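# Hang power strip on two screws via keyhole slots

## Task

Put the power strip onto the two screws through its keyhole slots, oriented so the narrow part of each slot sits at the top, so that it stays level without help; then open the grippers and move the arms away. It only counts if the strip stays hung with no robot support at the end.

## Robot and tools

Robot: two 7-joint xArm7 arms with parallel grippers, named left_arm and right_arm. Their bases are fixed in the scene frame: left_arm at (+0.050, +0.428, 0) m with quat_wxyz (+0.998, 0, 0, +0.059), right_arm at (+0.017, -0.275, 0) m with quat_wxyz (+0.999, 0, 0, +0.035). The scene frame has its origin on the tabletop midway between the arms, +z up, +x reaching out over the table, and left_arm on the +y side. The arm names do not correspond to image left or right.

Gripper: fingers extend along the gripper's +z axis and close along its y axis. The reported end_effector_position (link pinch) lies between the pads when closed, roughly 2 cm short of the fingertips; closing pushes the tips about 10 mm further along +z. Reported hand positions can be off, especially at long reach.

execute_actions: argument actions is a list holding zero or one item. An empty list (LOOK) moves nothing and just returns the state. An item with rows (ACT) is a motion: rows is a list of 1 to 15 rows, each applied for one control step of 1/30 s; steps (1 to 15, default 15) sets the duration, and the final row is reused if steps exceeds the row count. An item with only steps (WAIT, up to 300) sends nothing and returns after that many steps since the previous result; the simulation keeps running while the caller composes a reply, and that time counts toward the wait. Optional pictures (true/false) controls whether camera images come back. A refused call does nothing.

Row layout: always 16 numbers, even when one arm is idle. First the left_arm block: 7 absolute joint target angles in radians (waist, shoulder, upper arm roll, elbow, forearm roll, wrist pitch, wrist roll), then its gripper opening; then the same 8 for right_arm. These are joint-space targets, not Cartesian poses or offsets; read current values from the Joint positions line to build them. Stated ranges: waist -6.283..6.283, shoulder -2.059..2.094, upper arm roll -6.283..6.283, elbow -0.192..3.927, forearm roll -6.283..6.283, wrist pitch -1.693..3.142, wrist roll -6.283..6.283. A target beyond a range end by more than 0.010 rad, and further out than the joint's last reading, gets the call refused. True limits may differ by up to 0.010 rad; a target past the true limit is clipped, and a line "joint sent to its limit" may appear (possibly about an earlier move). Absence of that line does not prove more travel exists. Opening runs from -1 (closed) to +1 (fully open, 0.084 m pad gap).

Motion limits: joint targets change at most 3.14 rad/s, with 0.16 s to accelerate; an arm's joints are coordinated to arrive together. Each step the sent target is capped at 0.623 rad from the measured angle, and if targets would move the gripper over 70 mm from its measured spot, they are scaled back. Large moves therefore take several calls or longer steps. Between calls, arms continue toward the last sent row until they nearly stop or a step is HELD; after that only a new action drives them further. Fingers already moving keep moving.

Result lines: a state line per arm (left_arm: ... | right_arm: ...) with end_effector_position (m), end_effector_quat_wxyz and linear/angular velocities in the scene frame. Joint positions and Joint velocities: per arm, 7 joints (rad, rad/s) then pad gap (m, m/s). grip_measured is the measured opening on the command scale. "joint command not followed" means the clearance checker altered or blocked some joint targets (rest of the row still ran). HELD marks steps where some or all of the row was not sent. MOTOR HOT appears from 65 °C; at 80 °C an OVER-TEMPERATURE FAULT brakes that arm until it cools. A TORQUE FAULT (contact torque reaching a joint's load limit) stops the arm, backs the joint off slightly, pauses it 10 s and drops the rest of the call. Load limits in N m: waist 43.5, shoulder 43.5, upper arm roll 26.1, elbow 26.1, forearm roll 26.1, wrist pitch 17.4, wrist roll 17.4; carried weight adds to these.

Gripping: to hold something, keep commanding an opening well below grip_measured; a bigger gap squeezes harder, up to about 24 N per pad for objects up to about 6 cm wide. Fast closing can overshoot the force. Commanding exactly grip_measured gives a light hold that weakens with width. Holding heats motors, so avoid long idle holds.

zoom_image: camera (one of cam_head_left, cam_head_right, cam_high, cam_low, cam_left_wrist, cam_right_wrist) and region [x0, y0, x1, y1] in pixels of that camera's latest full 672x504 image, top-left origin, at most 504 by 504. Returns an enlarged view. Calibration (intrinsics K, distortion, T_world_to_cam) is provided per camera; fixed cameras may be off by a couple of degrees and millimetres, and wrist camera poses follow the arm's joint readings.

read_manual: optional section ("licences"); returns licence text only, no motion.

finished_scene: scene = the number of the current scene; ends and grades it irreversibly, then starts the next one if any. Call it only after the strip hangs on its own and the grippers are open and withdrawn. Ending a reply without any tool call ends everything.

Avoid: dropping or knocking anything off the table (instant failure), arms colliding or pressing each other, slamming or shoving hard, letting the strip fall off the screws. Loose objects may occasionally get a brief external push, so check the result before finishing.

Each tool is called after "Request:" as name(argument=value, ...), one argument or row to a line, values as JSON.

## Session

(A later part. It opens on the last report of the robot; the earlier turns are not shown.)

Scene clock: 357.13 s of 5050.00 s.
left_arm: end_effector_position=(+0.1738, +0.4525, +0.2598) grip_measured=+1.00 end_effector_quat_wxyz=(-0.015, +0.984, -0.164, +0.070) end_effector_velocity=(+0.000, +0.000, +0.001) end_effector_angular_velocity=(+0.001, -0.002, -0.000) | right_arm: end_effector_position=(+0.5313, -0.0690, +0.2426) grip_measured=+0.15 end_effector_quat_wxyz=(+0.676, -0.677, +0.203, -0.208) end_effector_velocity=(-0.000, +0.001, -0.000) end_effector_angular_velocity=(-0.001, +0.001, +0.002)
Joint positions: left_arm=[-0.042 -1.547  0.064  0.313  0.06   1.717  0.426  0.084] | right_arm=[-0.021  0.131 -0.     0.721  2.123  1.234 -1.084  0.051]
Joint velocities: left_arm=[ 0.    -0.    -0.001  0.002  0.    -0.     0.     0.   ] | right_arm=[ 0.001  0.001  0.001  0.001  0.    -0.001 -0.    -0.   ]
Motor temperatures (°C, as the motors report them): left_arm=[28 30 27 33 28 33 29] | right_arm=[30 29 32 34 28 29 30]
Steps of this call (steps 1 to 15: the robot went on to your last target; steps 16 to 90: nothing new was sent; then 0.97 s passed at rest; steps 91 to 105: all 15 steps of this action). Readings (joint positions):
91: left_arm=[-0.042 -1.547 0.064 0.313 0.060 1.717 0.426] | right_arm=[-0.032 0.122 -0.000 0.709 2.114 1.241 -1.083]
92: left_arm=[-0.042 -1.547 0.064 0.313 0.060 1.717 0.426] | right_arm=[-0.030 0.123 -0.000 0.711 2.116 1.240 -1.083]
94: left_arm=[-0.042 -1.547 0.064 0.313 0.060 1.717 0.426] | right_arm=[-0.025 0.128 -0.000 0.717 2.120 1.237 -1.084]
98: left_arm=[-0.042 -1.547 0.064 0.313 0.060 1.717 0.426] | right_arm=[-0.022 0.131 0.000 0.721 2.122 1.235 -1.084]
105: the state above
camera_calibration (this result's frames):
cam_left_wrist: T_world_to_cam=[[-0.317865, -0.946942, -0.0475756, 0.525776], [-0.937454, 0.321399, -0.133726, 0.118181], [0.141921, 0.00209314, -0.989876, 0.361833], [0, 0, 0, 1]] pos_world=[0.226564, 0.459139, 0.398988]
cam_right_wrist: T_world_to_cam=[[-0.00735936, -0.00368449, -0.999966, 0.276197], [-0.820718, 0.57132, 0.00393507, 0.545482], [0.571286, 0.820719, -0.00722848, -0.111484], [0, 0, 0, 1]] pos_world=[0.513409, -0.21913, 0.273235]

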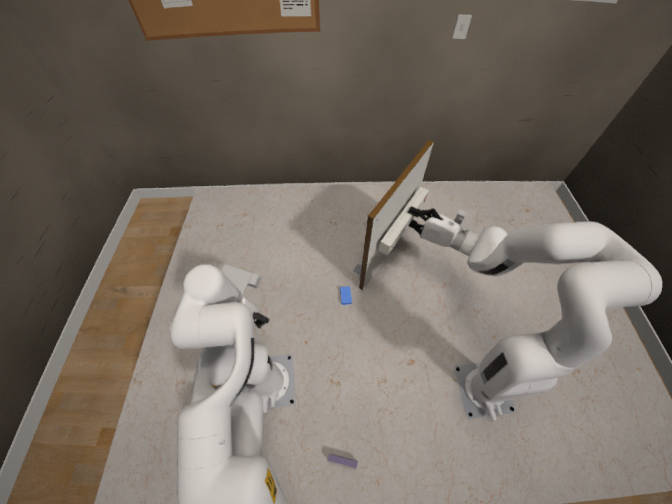

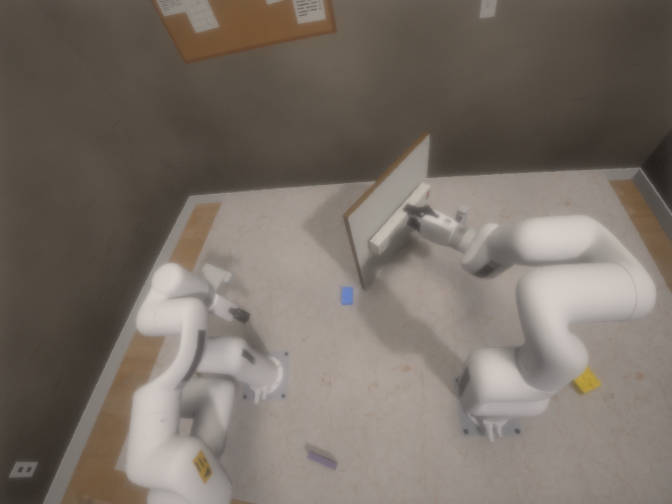

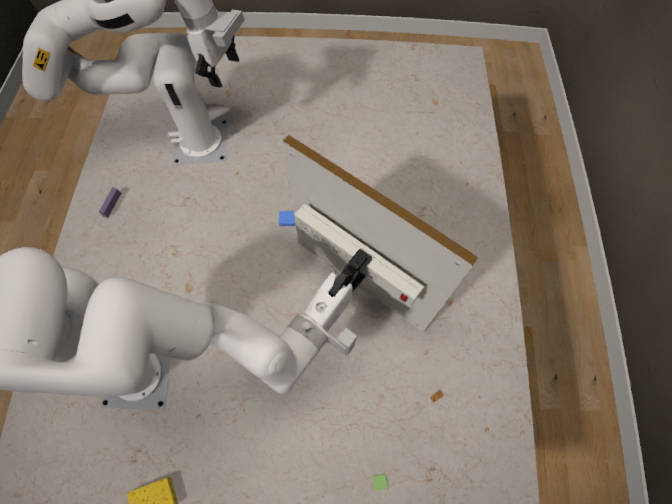

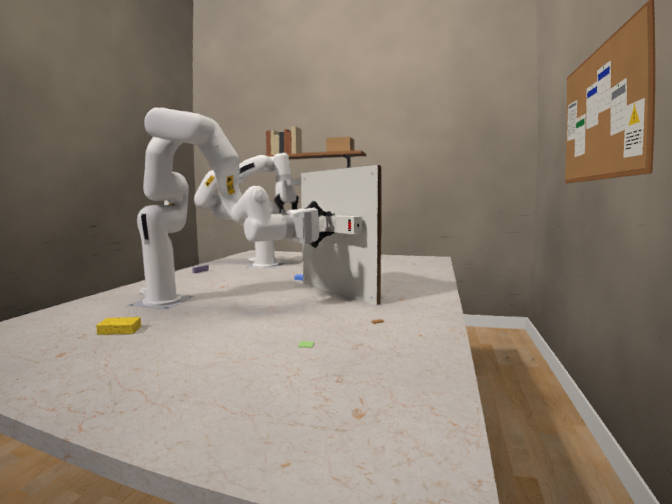

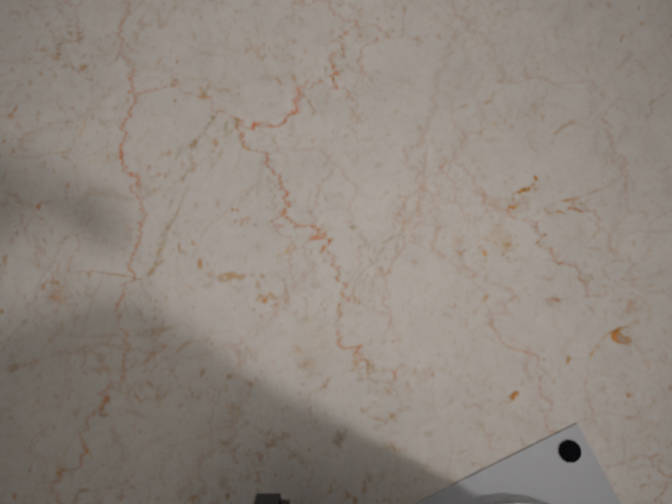

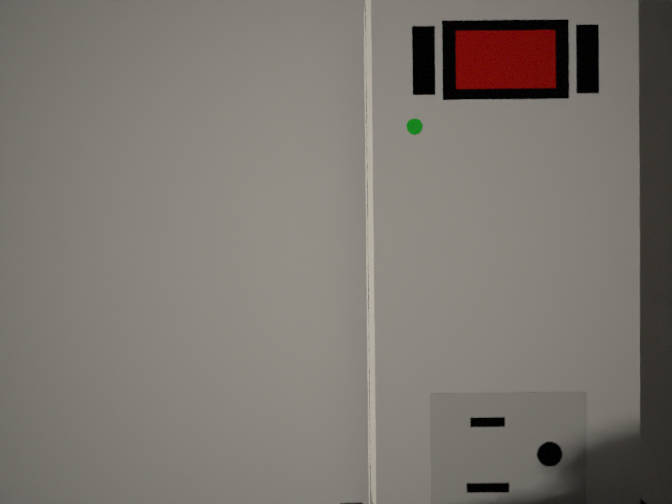

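Request:
execute_actions(
  actions=[
    {"rows":[[-0.042,-1.547,0.064,0.313,0.06,1.717,0.426,1,-0.0115,0.1373,0,0.7296,2.1311,1.2283,-1.0857,-1]],"steps":15},
  ],
)

Request:
execute_actions(
  actions=[
    {"rows":[[-0.042,-1.547,0.064,0.313,0.06,1.717,0.426,1,-0.0018,0.1434,0,0.7377,2.1394,1.2223,-1.0869,-1]],"steps":15},
  ],
)

Scene clock: 361.63 s of 5050.00 s.
left_arm: end_effector_position=(+0.1738, +0.4525, +0.2598) grip_measured=+1.00 end_effector_quat_wxyz=(-0.015, +0.984, -0.164, +0.070) end_effector_velocity=(+0.000, +0.000, -0.000) end_effector_angular_velocity=(+0.001, -0.000, +0.000) | right_arm: end_effector_position=(+0.5333, -0.0655, +0.2424) grip_measured=+0.15 end_effector_quat_wxyz=(+0.676, -0.677, +0.203, -0.208) end_effector_velocity=(+0.000, +0.001, +0.000) end_effector_angular_velocity=(-0.001, -0.001, +0.002)
Joint positions: left_arm=[-0.042 -1.547  0.064  0.313  0.06   1.717  0.426  0.084] | right_arm=[-0.012  0.137 -0.     0.73   2.131  1.228 -1.086  0.051]
Joint velocities: left_arm=[ 0.001 -0.    -0.001 -0.001  0.    -0.001  0.    -0.   ] | right_arm=[ 0.001  0.     0.001  0.002 -0.001 -0.001  0.    -0.   ]
Motor temperatures (°C, as the motors report them): left_arm=[28 30 27 33 28 33 29] | right_arm=[30 29 32 34 28 29 30]
Steps of this call (steps 1 to 15: the robot went on to your last target; steps 16 to 90: nothing new was sent; then 1.00 s passed at rest; steps 91 to 105: all 15 steps of this action). Readings (joint positions):
91: left_arm=[-0.042 -1.547 0.064 0.313 0.060 1.717 0.426] | right_arm=[-0.021 0.131 -0.000 0.722 2.123 1.234 -1.085]
92: left_arm=[-0.042 -1.547 0.064 0.313 0.060 1.717 0.426] | right_arm=[-0.019 0.132 -0.000 0.723 2.125 1.233 -1.085]
94: left_arm=[-0.042 -1.547 0.064 0.313 0.060 1.717 0.426] | right_arm=[-0.015 0.135 -0.000 0.727 2.128 1.230 -1.085]
98: left_arm=[-0.042 -1.547 0.064 0.313 0.060 1.717 0.426] | right_arm=[-0.012 0.137 0.000 0.729 2.130 1.229 -1.086]
105: the state above
camera_calibration (this result's frames):
cam_left_wrist: T_world_to_cam=[[-0.317865, -0.946942, -0.0475756, 0.525776], [-0.937454, 0.321399, -0.133726, 0.118181], [0.141922, 0.00209314, -0.989876, 0.361833], [0, 0, 0, 1]] pos_world=[0.226563, 0.459139, 0.398988]
cam_right_wrist: T_world_to_cam=[[-0.00753869, -0.00401954, -0.999964, 0.276115], [-0.820699, 0.571348, 0.00389058, 0.545106], [0.571312, 0.820698, -0.00760604, -0.115401], [0, 0, 0, 1]] pos_world=[0.515379, -0.215626, 0.273106]

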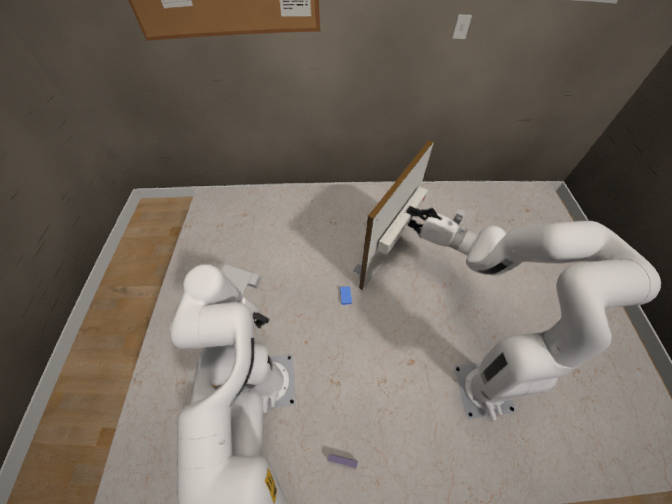

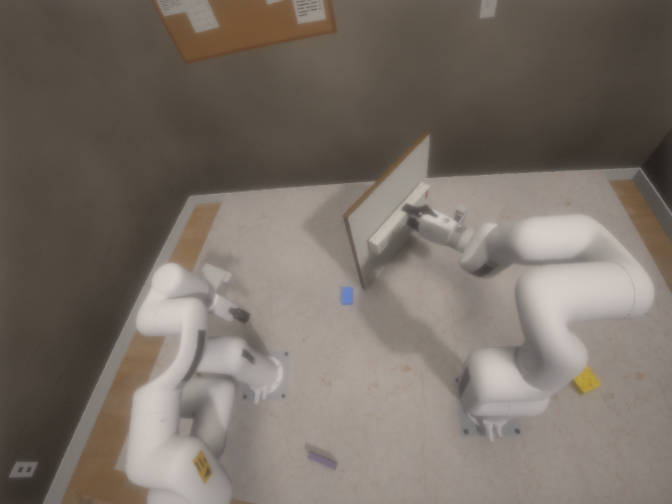

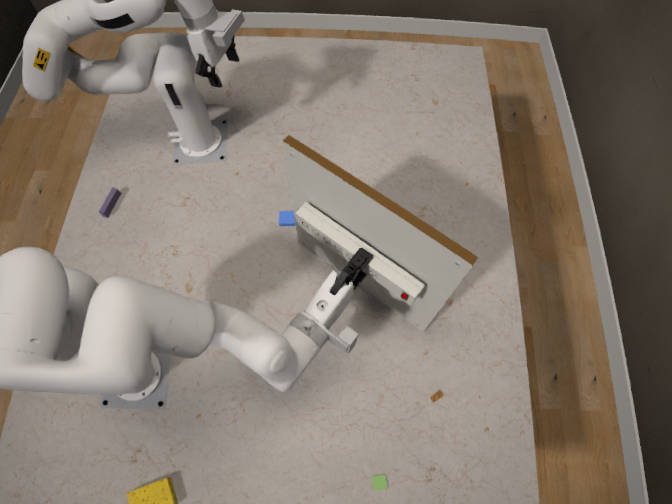

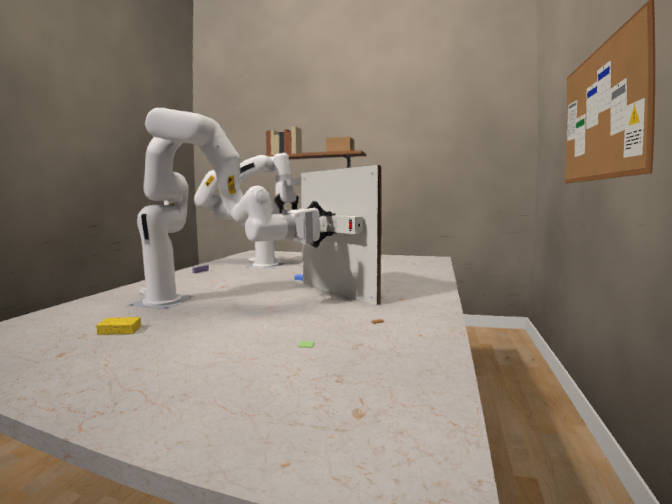

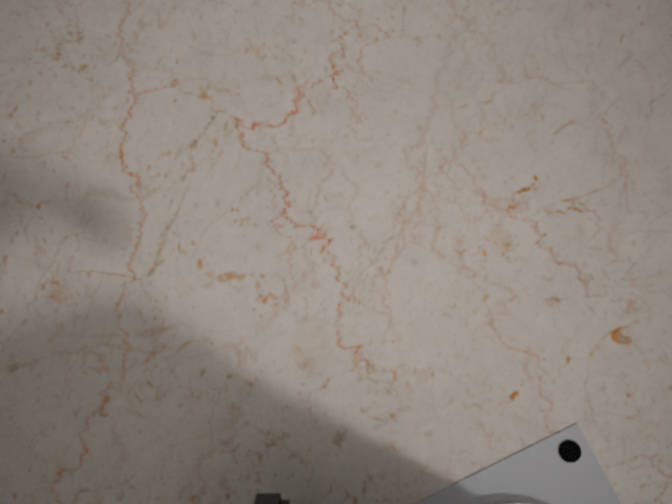

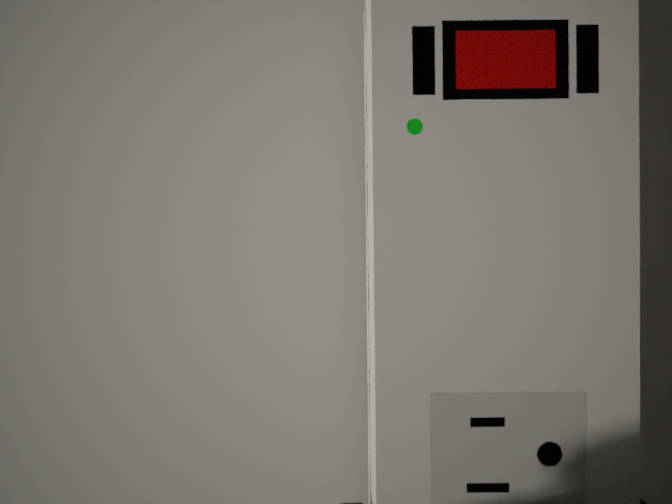

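Scene clock: 362.13 s of 5050.00 s.
left_arm: end_effector_position=(+0.1738, +0.4525, +0.2598) grip_measured=+1.00 end_effector_quat_wxyz=(-0.015, +0.984, -0.164, +0.070) end_effector_velocity=(+0.000, +0.000, +0.000) end_effector_angular_velocity=(+0.000, -0.001, -0.000) | right_arm: end_effector_position=(+0.5352, -0.0619, +0.2422) grip_measured=+0.15 end_effector_quat_wxyz=(+0.676, -0.677, +0.203, -0.208) end_effector_velocity=(+0.000, +0.001, +0.001) end_effector_angular_velocity=(+0.001, -0.001, +0.000)
Joint positions: left_arm=[-0.042 -1.547  0.064  0.313  0.06   1.717  0.426  0.084] | right_arm=[-0.002  0.143 -0.     0.738  2.139  1.222 -1.087  0.051]
Joint velocities: left_arm=[-0.     0.    -0.    -0.     0.    -0.001  0.    -0.   ] | right_arm=[ 0.001  0.     0.001  0.002  0.001 -0.001  0.    -0.   ]
Motor temperatures (°C, as the motors report them): left_arm=[28 30 27 33 28 33 29] | right_arm=[30 29 32 34 28 29 30]
Steps of this call (steps 1 to 15: all 15 steps of this action). Readings (joint positions):
1: left_arm=[-0.042 -1.547 0.064 0.313 0.060 1.717 0.426] | right_arm=[-0.011 0.137 -0.000 0.730 2.131 1.228 -1.086]
2: left_arm=[-0.042 -1.547 0.064 0.313 0.060 1.717 0.426] | right_arm=[-0.010 0.138 -0.000 0.731 2.133 1.227 -1.086]
4: left_arm=[-0.042 -1.547 0.064 0.313 0.060 1.717 0.426] | right_arm=[-0.005 0.141 -0.000 0.735 2.136 1.224 -1.086]
8: left_arm=[-0.042 -1.547 0.064 0.313 0.060 1.717 0.426] | right_arm=[-0.002 0.143 0.000 0.737 2.139 1.223 -1.087]
15: the state above
camera_calibration (this result's frames):
cam_left_wrist: T_world_to_cam=[[-0.317865, -0.946942, -0.0475755, 0.525776], [-0.937454, 0.321399, -0.133726, 0.118181], [0.141921, 0.00209313, -0.989876, 0.361833], [0, 0, 0, 1]] pos_world=[0.226563, 0.459139, 0.398988]
cam_right_wrist: T_world_to_cam=[[-0.0077752, -0.0043267, -0.99996, 0.276053], [-0.820684, 0.571368, 0.003909, 0.544648], [0.571329, 0.820682, -0.00799336, -0.11931], [0, 0, 0, 1]] pos_world=[0.517296, -0.212085, 0.27296]

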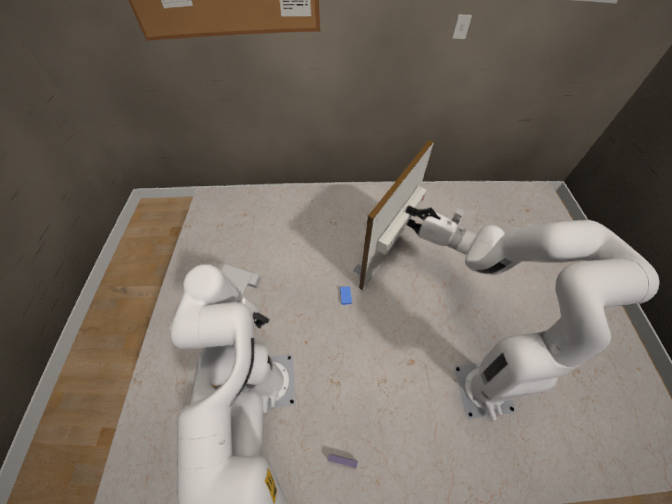

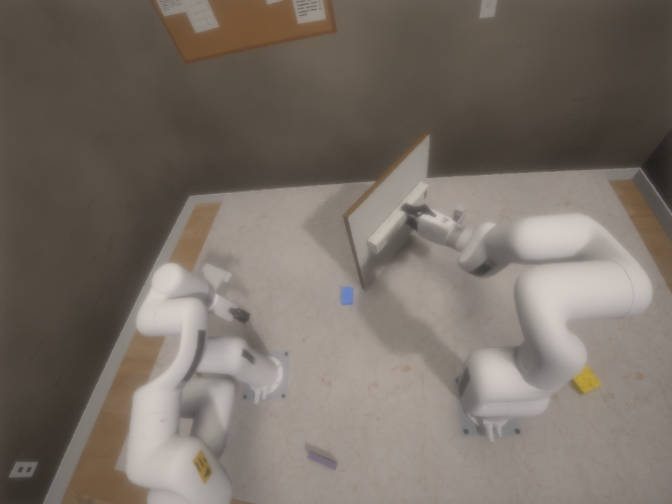

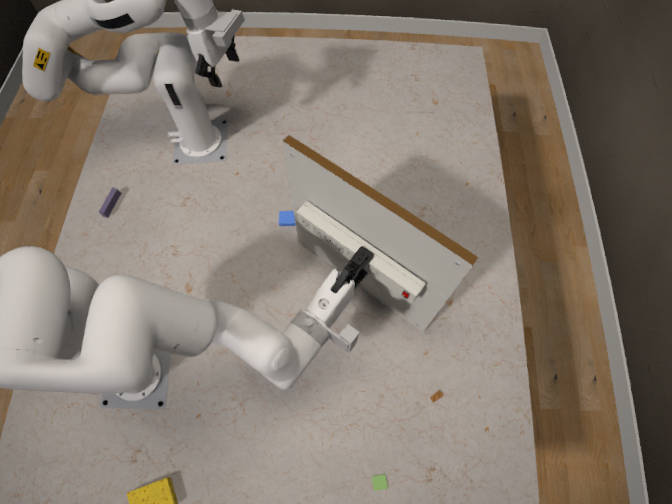

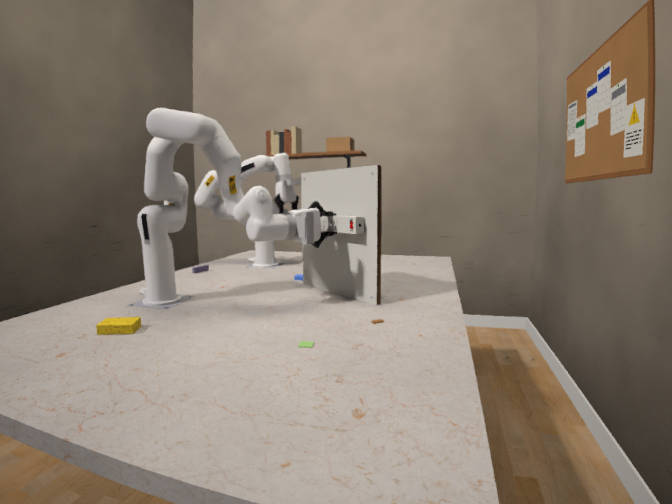

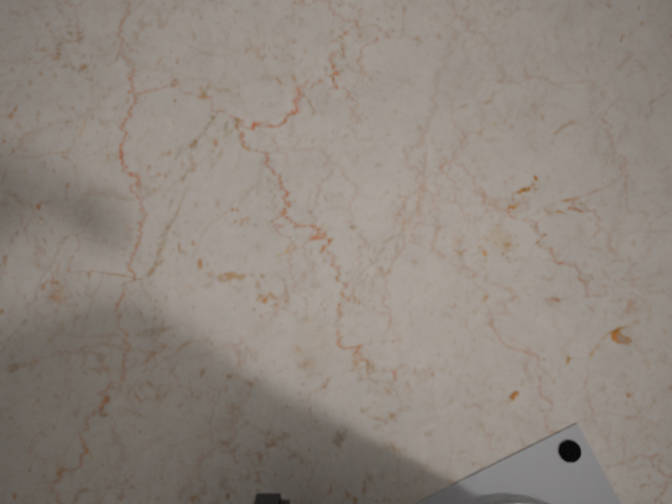

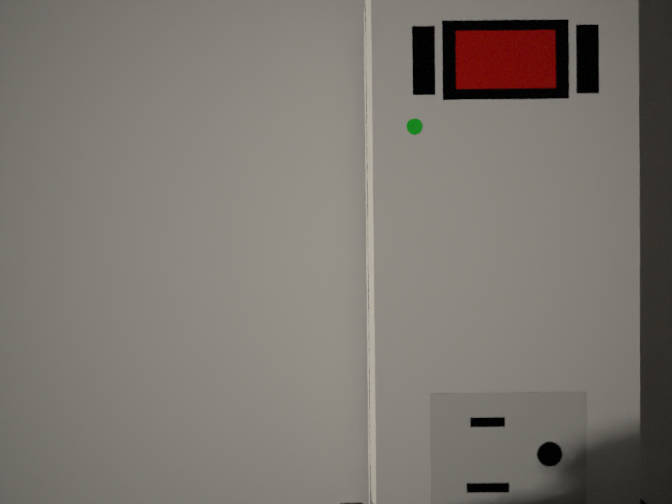

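Request:
zoom_image(
  camera="cam_high",
  region=[285,185,445,315],
)

Request:
execute_actions(
  actions=[
    {"rows":[[-0.042,-1.547,0.064,0.313,0.06,1.717,0.426,1,0.008,0.1495,0,0.7458,2.1477,1.2163,-1.088,-1]],"steps":15},
  ],
)

Region (285, 185, 445, 315) of cam_high's 672x504 image, scaled by 3.150, with more detail than that image has; it fills the top 410 rows of this view, and the rest is white.

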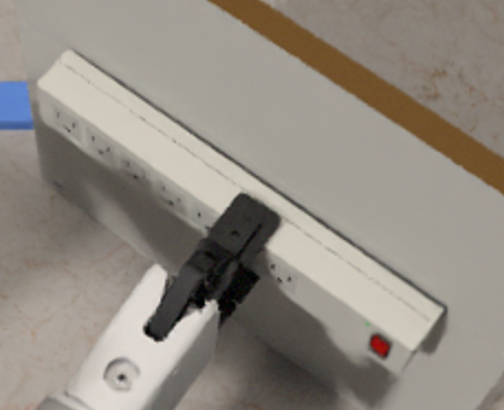

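Scene clock: 367.43 s of 5050.00 s.
left_arm: end_effector_position=(+0.1738, +0.4525, +0.2598) grip_measured=+1.00 end_effector_quat_wxyz=(-0.015, +0.984, -0.164, +0.070) end_effector_velocity=(+0.000, -0.000, +0.000) end_effector_angular_velocity=(+0.001, -0.001, -0.000) | right_arm: end_effector_position=(+0.5370, -0.0583, +0.2419) grip_measured=+0.15 end_effector_quat_wxyz=(+0.676, -0.677, +0.203, -0.208) end_effector_velocity=(-0.000, +0.000, -0.001) end_effector_angular_velocity=(-0.001, +0.002, -0.001)
Joint positions: left_arm=[-0.042 -1.547  0.064  0.313  0.06   1.717  0.426  0.084] | right_arm=[ 0.008  0.149 -0.     0.746  2.148  1.216 -1.088  0.051]
Joint velocities: left_arm=[-0.001 -0.    -0.001  0.    -0.    -0.001 -0.     0.   ] | right_arm=[ 0.002  0.    -0.    -0.     0.002 -0.002  0.     0.   ]
Motor temperatures (°C, as the motors report them): left_arm=[28 30 27 33 28 33 29] | right_arm=[30 29 32 34 28 29 30]
Steps of this call (steps 1 to 15: the robot went on to your last target; steps 16 to 90: nothing new was sent; then 1.80 s passed at rest; steps 91 to 105: all 15 steps of this action). Readings (joint positions):
91: left_arm=[-0.042 -1.547 0.064 0.313 0.060 1.717 0.426] | right_arm=[-0.002 0.143 -0.000 0.738 2.140 1.222 -1.087]
92: left_arm=[-0.042 -1.547 0.064 0.313 0.060 1.717 0.426] | right_arm=[0.000 0.144 -0.000 0.739 2.141 1.221 -1.087]
94: left_arm=[-0.042 -1.547 0.064 0.313 0.060 1.717 0.426] | right_arm=[0.004 0.147 -0.000 0.743 2.145 1.218 -1.088]
98: left_arm=[-0.042 -1.547 0.064 0.313 0.060 1.717 0.426] | right_arm=[0.007 0.149 0.000 0.745 2.147 1.217 -1.088]
105: the state above
camera_calibration (this result's frames):
cam_left_wrist: T_world_to_cam=[[-0.317865, -0.946942, -0.0475756, 0.525776], [-0.937454, 0.321399, -0.133726, 0.118181], [0.141921, 0.00209312, -0.989876, 0.361833], [0, 0, 0, 1]] pos_world=[0.226564, 0.459139, 0.398988]
cam_right_wrist: T_world_to_cam=[[-0.00825338, -0.0046031, -0.999955, 0.276053], [-0.820788, 0.571219, 0.00414508, 0.544028], [0.571174, 0.820785, -0.00849266, -0.123123], [0, 0, 0, 1]] pos_world=[0.519134, -0.208431, 0.27274]

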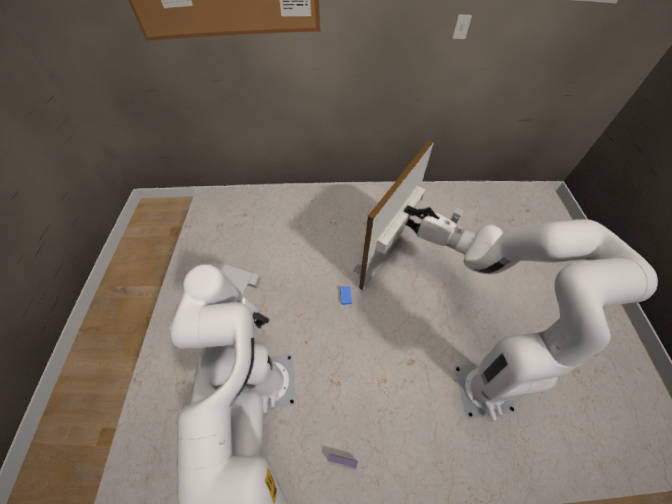

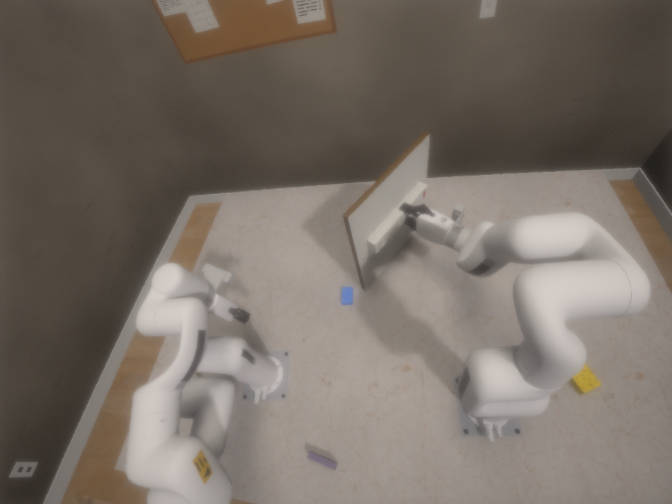

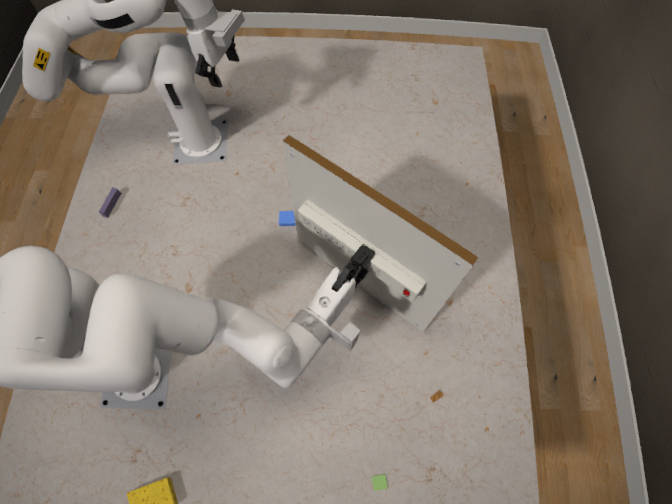

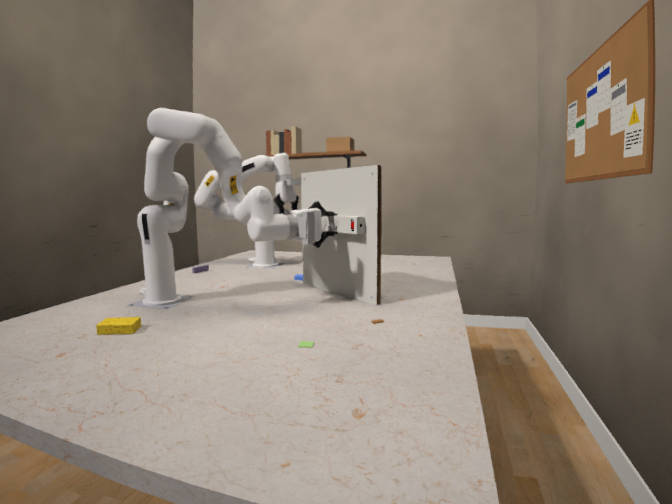

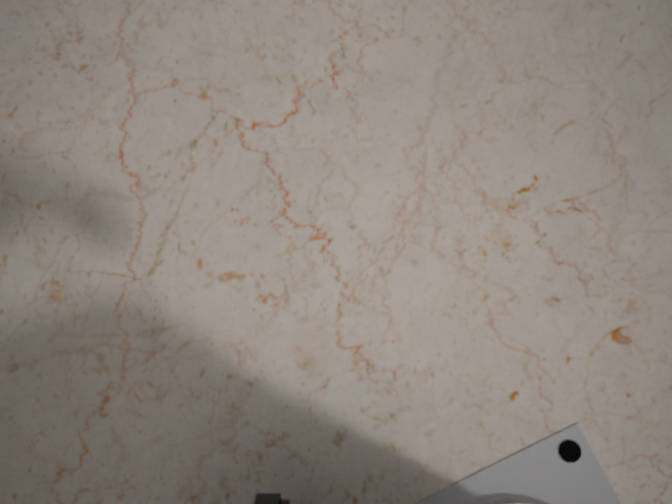

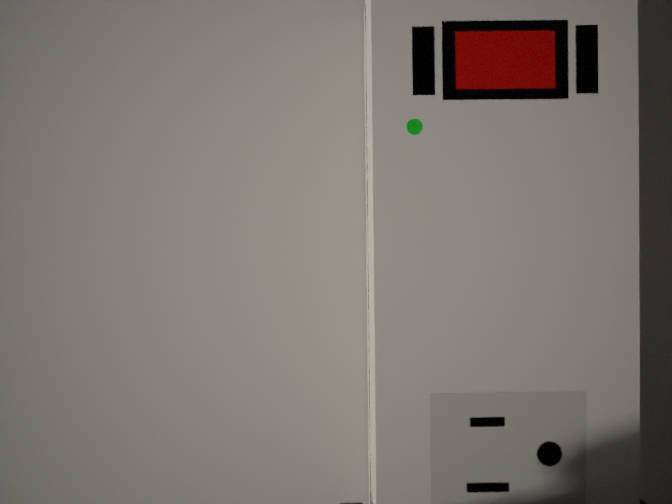

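Request:
execute_actions(
  actions=[
    {"rows":[[-0.042,-1.547,0.064,0.313,0.06,1.717,0.426,1,0.007,0.159,0,0.745,2.1513,1.223,-1.097,-1],[-0.042,-1.547,0.064,0.313,0.06,1.717,0.426,1,0.007,0.159,0,0.745,2.1513,1.223,-1.097,-1],[-0.042,-1.547,0.064,0.313,0.06,1.717,0.426,1,0.007,0.159,0,0.745,2.1513,1.223,-1.097,-1],[-0.042,-1.547,0.064,0.313,0.06,1.717,0.426,1,0.007,0.159,0,0.745,2.1513,1.223,-1.097,-1],[-0.042,-1.547,0.064,0.313,0.06,1.717,0.426,1,0.006,0.1685,0,0.744,2.155,1.230,-1.1055,-1]],"steps":15},
  ],
)

Request:
execute_actions(
  actions=[
    {"rows":[[-0.042,-1.547,0.064,0.313,0.06,1.717,0.426,1,0.005,0.178,0,0.743,2.1586,1.237,-1.114,-1],[-0.042,-1.547,0.064,0.313,0.06,1.717,0.426,1,0.005,0.178,0,0.743,2.1586,1.237,-1.114,-1],[-0.042,-1.547,0.064,0.313,0.06,1.717,0.426,1,0.005,0.178,0,0.743,2.1586,1.237,-1.114,-1],[-0.042,-1.547,0.064,0.313,0.06,1.717,0.426,1,0.005,0.178,0,0.743,2.1586,1.237,-1.114,-1],[-0.042,-1.547,0.064,0.313,0.06,1.717,0.426,1,0.004,0.1875,0,0.742,2.162,1.244,-1.123,-1]],"steps":15},
  ],
)

Scene clock: 377.60 s of 5050.00 s.
left_arm: end_effector_position=(+0.1738, +0.4525, +0.2598) grip_measured=+1.00 end_effector_quat_wxyz=(-0.015, +0.984, -0.164, +0.070) end_effector_velocity=(-0.000, -0.000, -0.000) end_effector_angular_velocity=(-0.001, +0.002, -0.000) | right_arm: end_effector_position=(+0.5372, -0.0591, +0.2349) grip_measured=+0.15 end_effector_quat_wxyz=(+0.676, -0.676, +0.204, -0.209) end_effector_velocity=(-0.000, +0.001, +0.000) end_effector_angular_velocity=(+0.001, -0.003, +0.004)
Joint positions: left_arm=[-0.042 -1.547  0.064  0.313  0.06   1.717  0.426  0.084] | right_arm=[ 0.006  0.168 -0.001  0.744  2.155  1.229 -1.105  0.051]
Joint velocities: left_arm=[ 0.    -0.     0.    -0.001  0.     0.002  0.    -0.   ] | right_arm=[-0.     0.002  0.002  0.001 -0.001  0.004 -0.003  0.   ]
Motor temperatures (°C, as the motors report them): left_arm=[28 30 27 33 28 33 29] | right_arm=[30 29 32 34 28 29 30]
Steps of this call (steps 1 to 15: the robot went on to your last target; steps 16 to 90: nothing new was sent; then 6.67 s passed at rest; steps 91 to 105: all 15 steps of this action). Readings (joint positions):
91: left_arm=[-0.042 -1.547 0.064 0.313 0.060 1.717 0.426] | right_arm=[0.008 0.150 -0.000 0.746 2.148 1.216 -1.088]
92: left_arm=[-0.042 -1.547 0.064 0.313 0.060 1.717 0.426] | right_arm=[0.008 0.151 0.000 0.746 2.149 1.218 -1.090]
94: left_arm=[-0.042 -1.547 0.064 0.313 0.060 1.717 0.426] | right_arm=[0.007 0.155 -0.000 0.746 2.150 1.221 -1.094]
98: left_arm=[-0.042 -1.547 0.064 0.313 0.060 1.717 0.426] | right_arm=[0.006 0.163 -0.001 0.746 2.154 1.228 -1.102]
105: the state above
camera_calibration (this result's frames):
cam_left_wrist: T_world_to_cam=[[-0.317865, -0.946942, -0.0475756, 0.525776], [-0.937454, 0.321399, -0.133726, 0.118181], [0.141921, 0.00209317, -0.989876, 0.361833], [0, 0, 0, 1]] pos_world=[0.226564, 0.459139, 0.398988]
cam_right_wrist: T_world_to_cam=[[-0.00802845, -0.0019399, -0.999966, 0.269077], [-0.81874, 0.574138, 0.00545963, 0.543492], [0.574108, 0.818756, -0.00619772, -0.124846], [0, 0, 0, 1]] pos_world=[0.518814, -0.209299, 0.265327]

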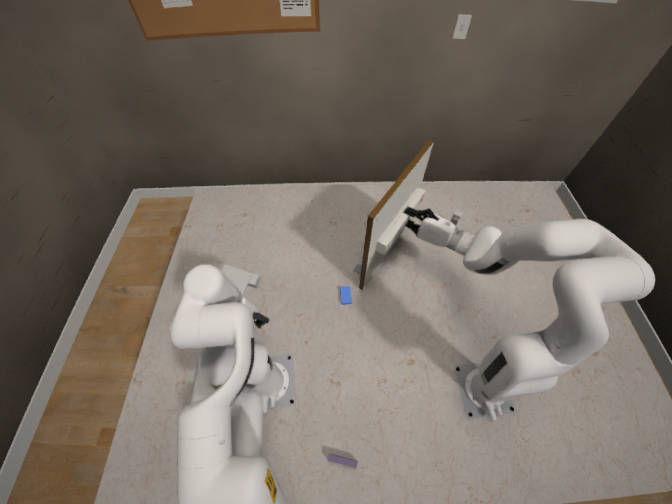

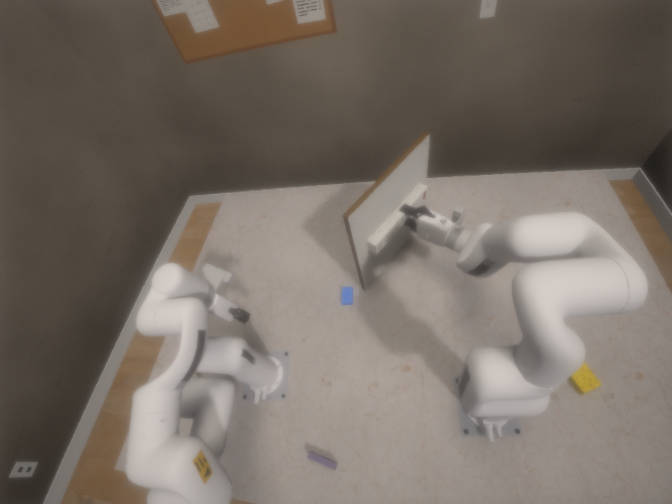

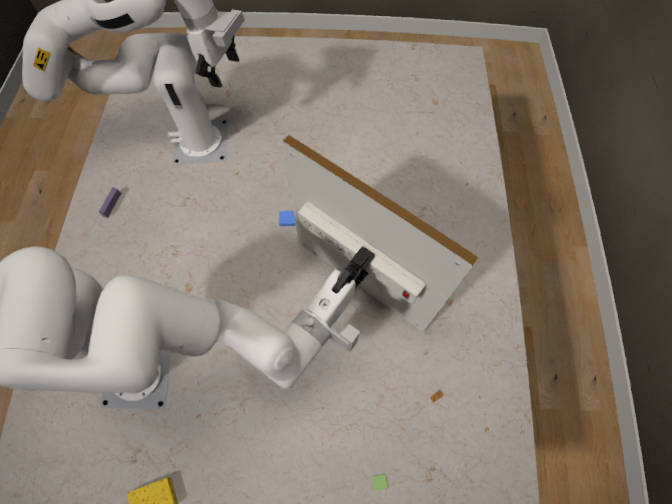

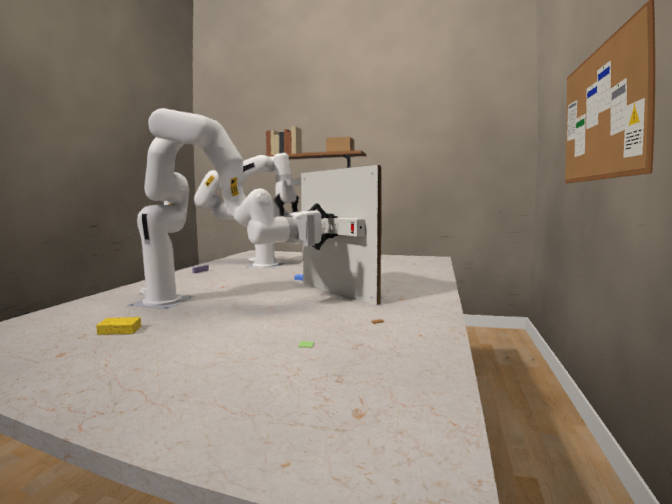

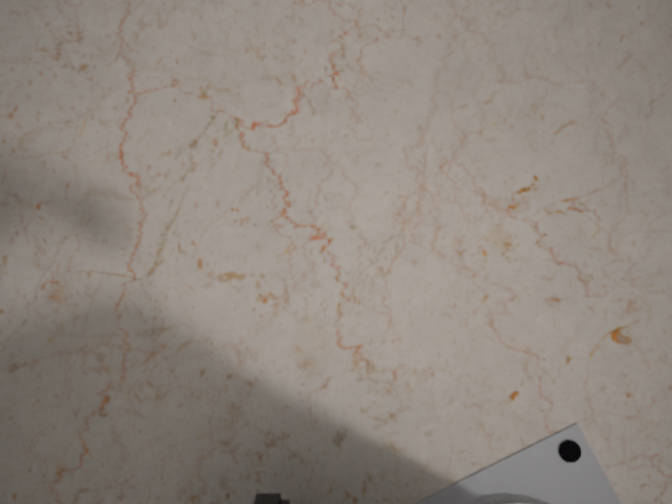

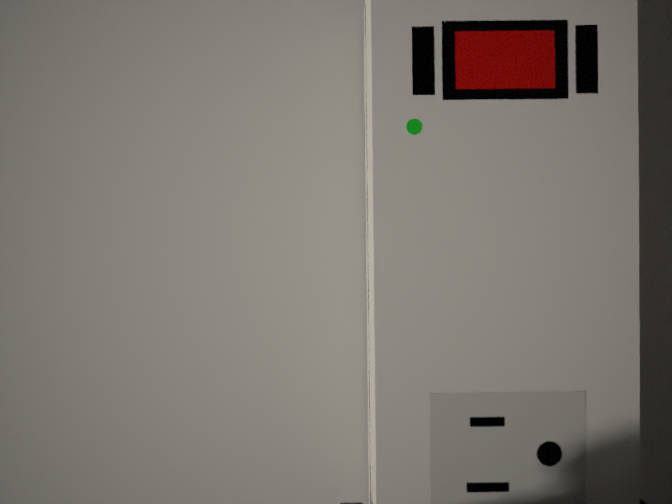

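Scene clock: 378.10 s of 5050.00 s.
left_arm: end_effector_position=(+0.1738, +0.4525, +0.2598) grip_measured=+1.00 end_effector_quat_wxyz=(-0.015, +0.984, -0.164, +0.070) end_effector_velocity=(-0.000, -0.000, -0.000) end_effector_angular_velocity=(+0.000, +0.001, +0.000) | right_arm: end_effector_position=(+0.5369, -0.0590, +0.2285) grip_measured=+0.15 end_effector_quat_wxyz=(+0.678, -0.675, +0.204, -0.209) end_effector_velocity=(-0.001, +0.000, -0.001) end_effector_angular_velocity=(+0.000, +0.000, +0.001)
Joint positions: left_arm=[-0.042 -1.547  0.064  0.313  0.06   1.717  0.426  0.084] | right_arm=[ 0.004  0.187 -0.001  0.743  2.162  1.244 -1.123  0.051]
Joint velocities: left_arm=[ 0.     0.    -0.    -0.    -0.     0.001 -0.    -0.   ] | right_arm=[ 0.001  0.002 -0.    -0.002  0.001  0.003 -0.003 -0.   ]
Motor temperatures (°C, as the motors report them): left_arm=[28 30 27 33 28 33 29] | right_arm=[30 29 32 34 28 29 30]
Steps of this call (steps 1 to 15: all 15 steps of this action). Readings (joint positions):
1: left_arm=[-0.042 -1.547 0.064 0.313 0.060 1.717 0.426] | right_arm=[0.006 0.168 -0.001 0.744 2.155 1.230 -1.105]
2: left_arm=[-0.042 -1.547 0.064 0.313 0.060 1.717 0.426] | right_arm=[0.005 0.170 -0.001 0.744 2.156 1.231 -1.107]
4: left_arm=[-0.042 -1.547 0.064 0.313 0.060 1.717 0.426] | right_arm=[0.005 0.174 -0.001 0.744 2.158 1.234 -1.111]
8: left_arm=[-0.042 -1.547 0.064 0.313 0.060 1.717 0.426] | right_arm=[0.004 0.183 -0.001 0.743 2.161 1.241 -1.119]
15: the state above
camera_calibration (this result's frames):
cam_left_wrist: T_world_to_cam=[[-0.317865, -0.946942, -0.0475756, 0.525776], [-0.937454, 0.321399, -0.133726, 0.118181], [0.141921, 0.00209316, -0.989876, 0.361833], [0, 0, 0, 1]] pos_world=[0.226563, 0.459139, 0.398988]
cam_right_wrist: T_world_to_cam=[[-0.00610538, 0.00146111, -0.99998, 0.261777], [-0.818123, 0.575014, 0.00583523, 0.542787], [0.575011, 0.818143, -0.00231531, -0.126214], [0, 0, 0, 1]] pos_world=[0.518239, -0.209232, 0.258313]

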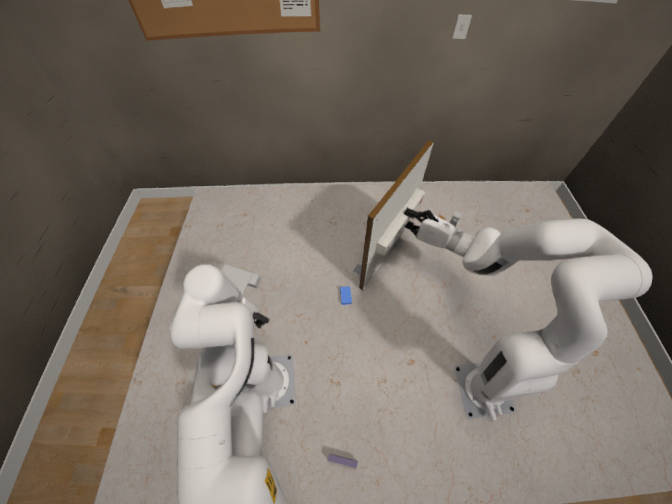

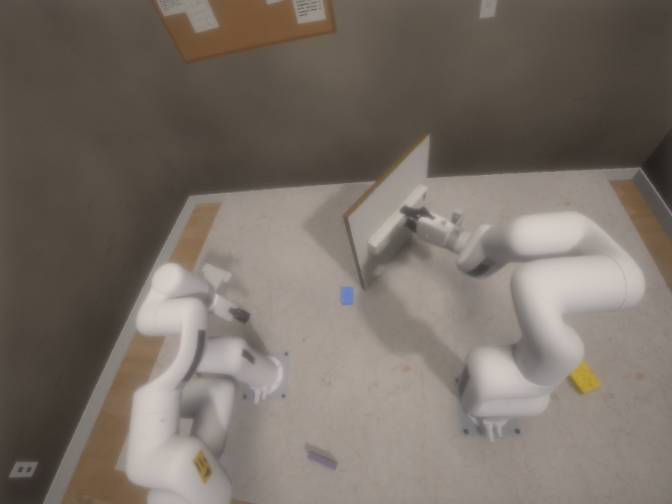

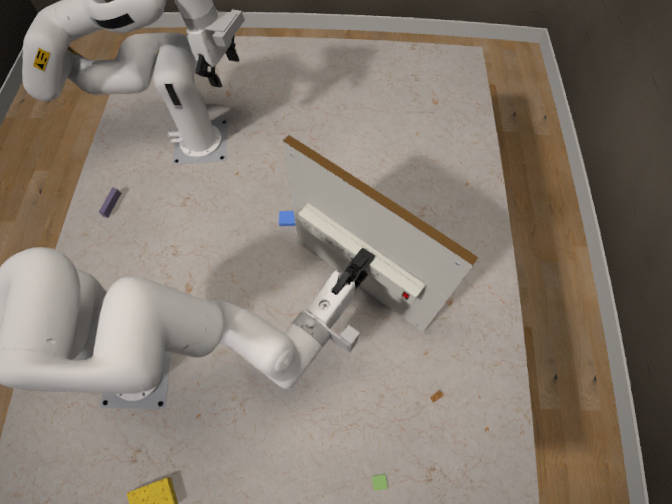

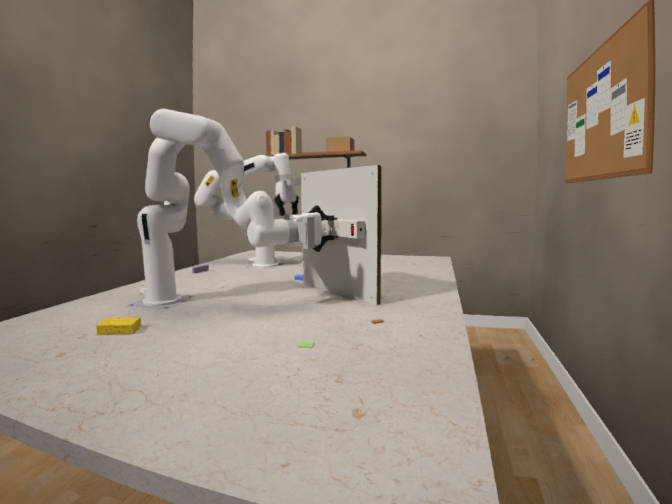

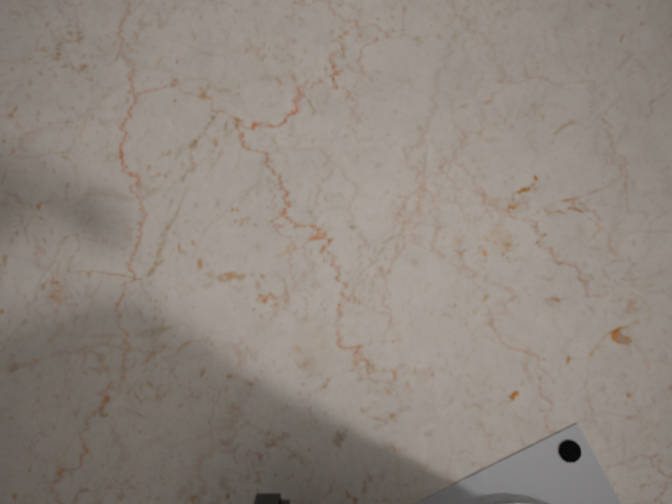

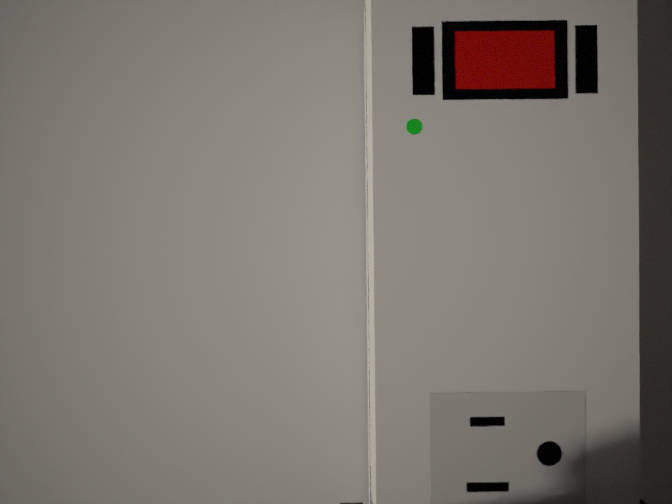

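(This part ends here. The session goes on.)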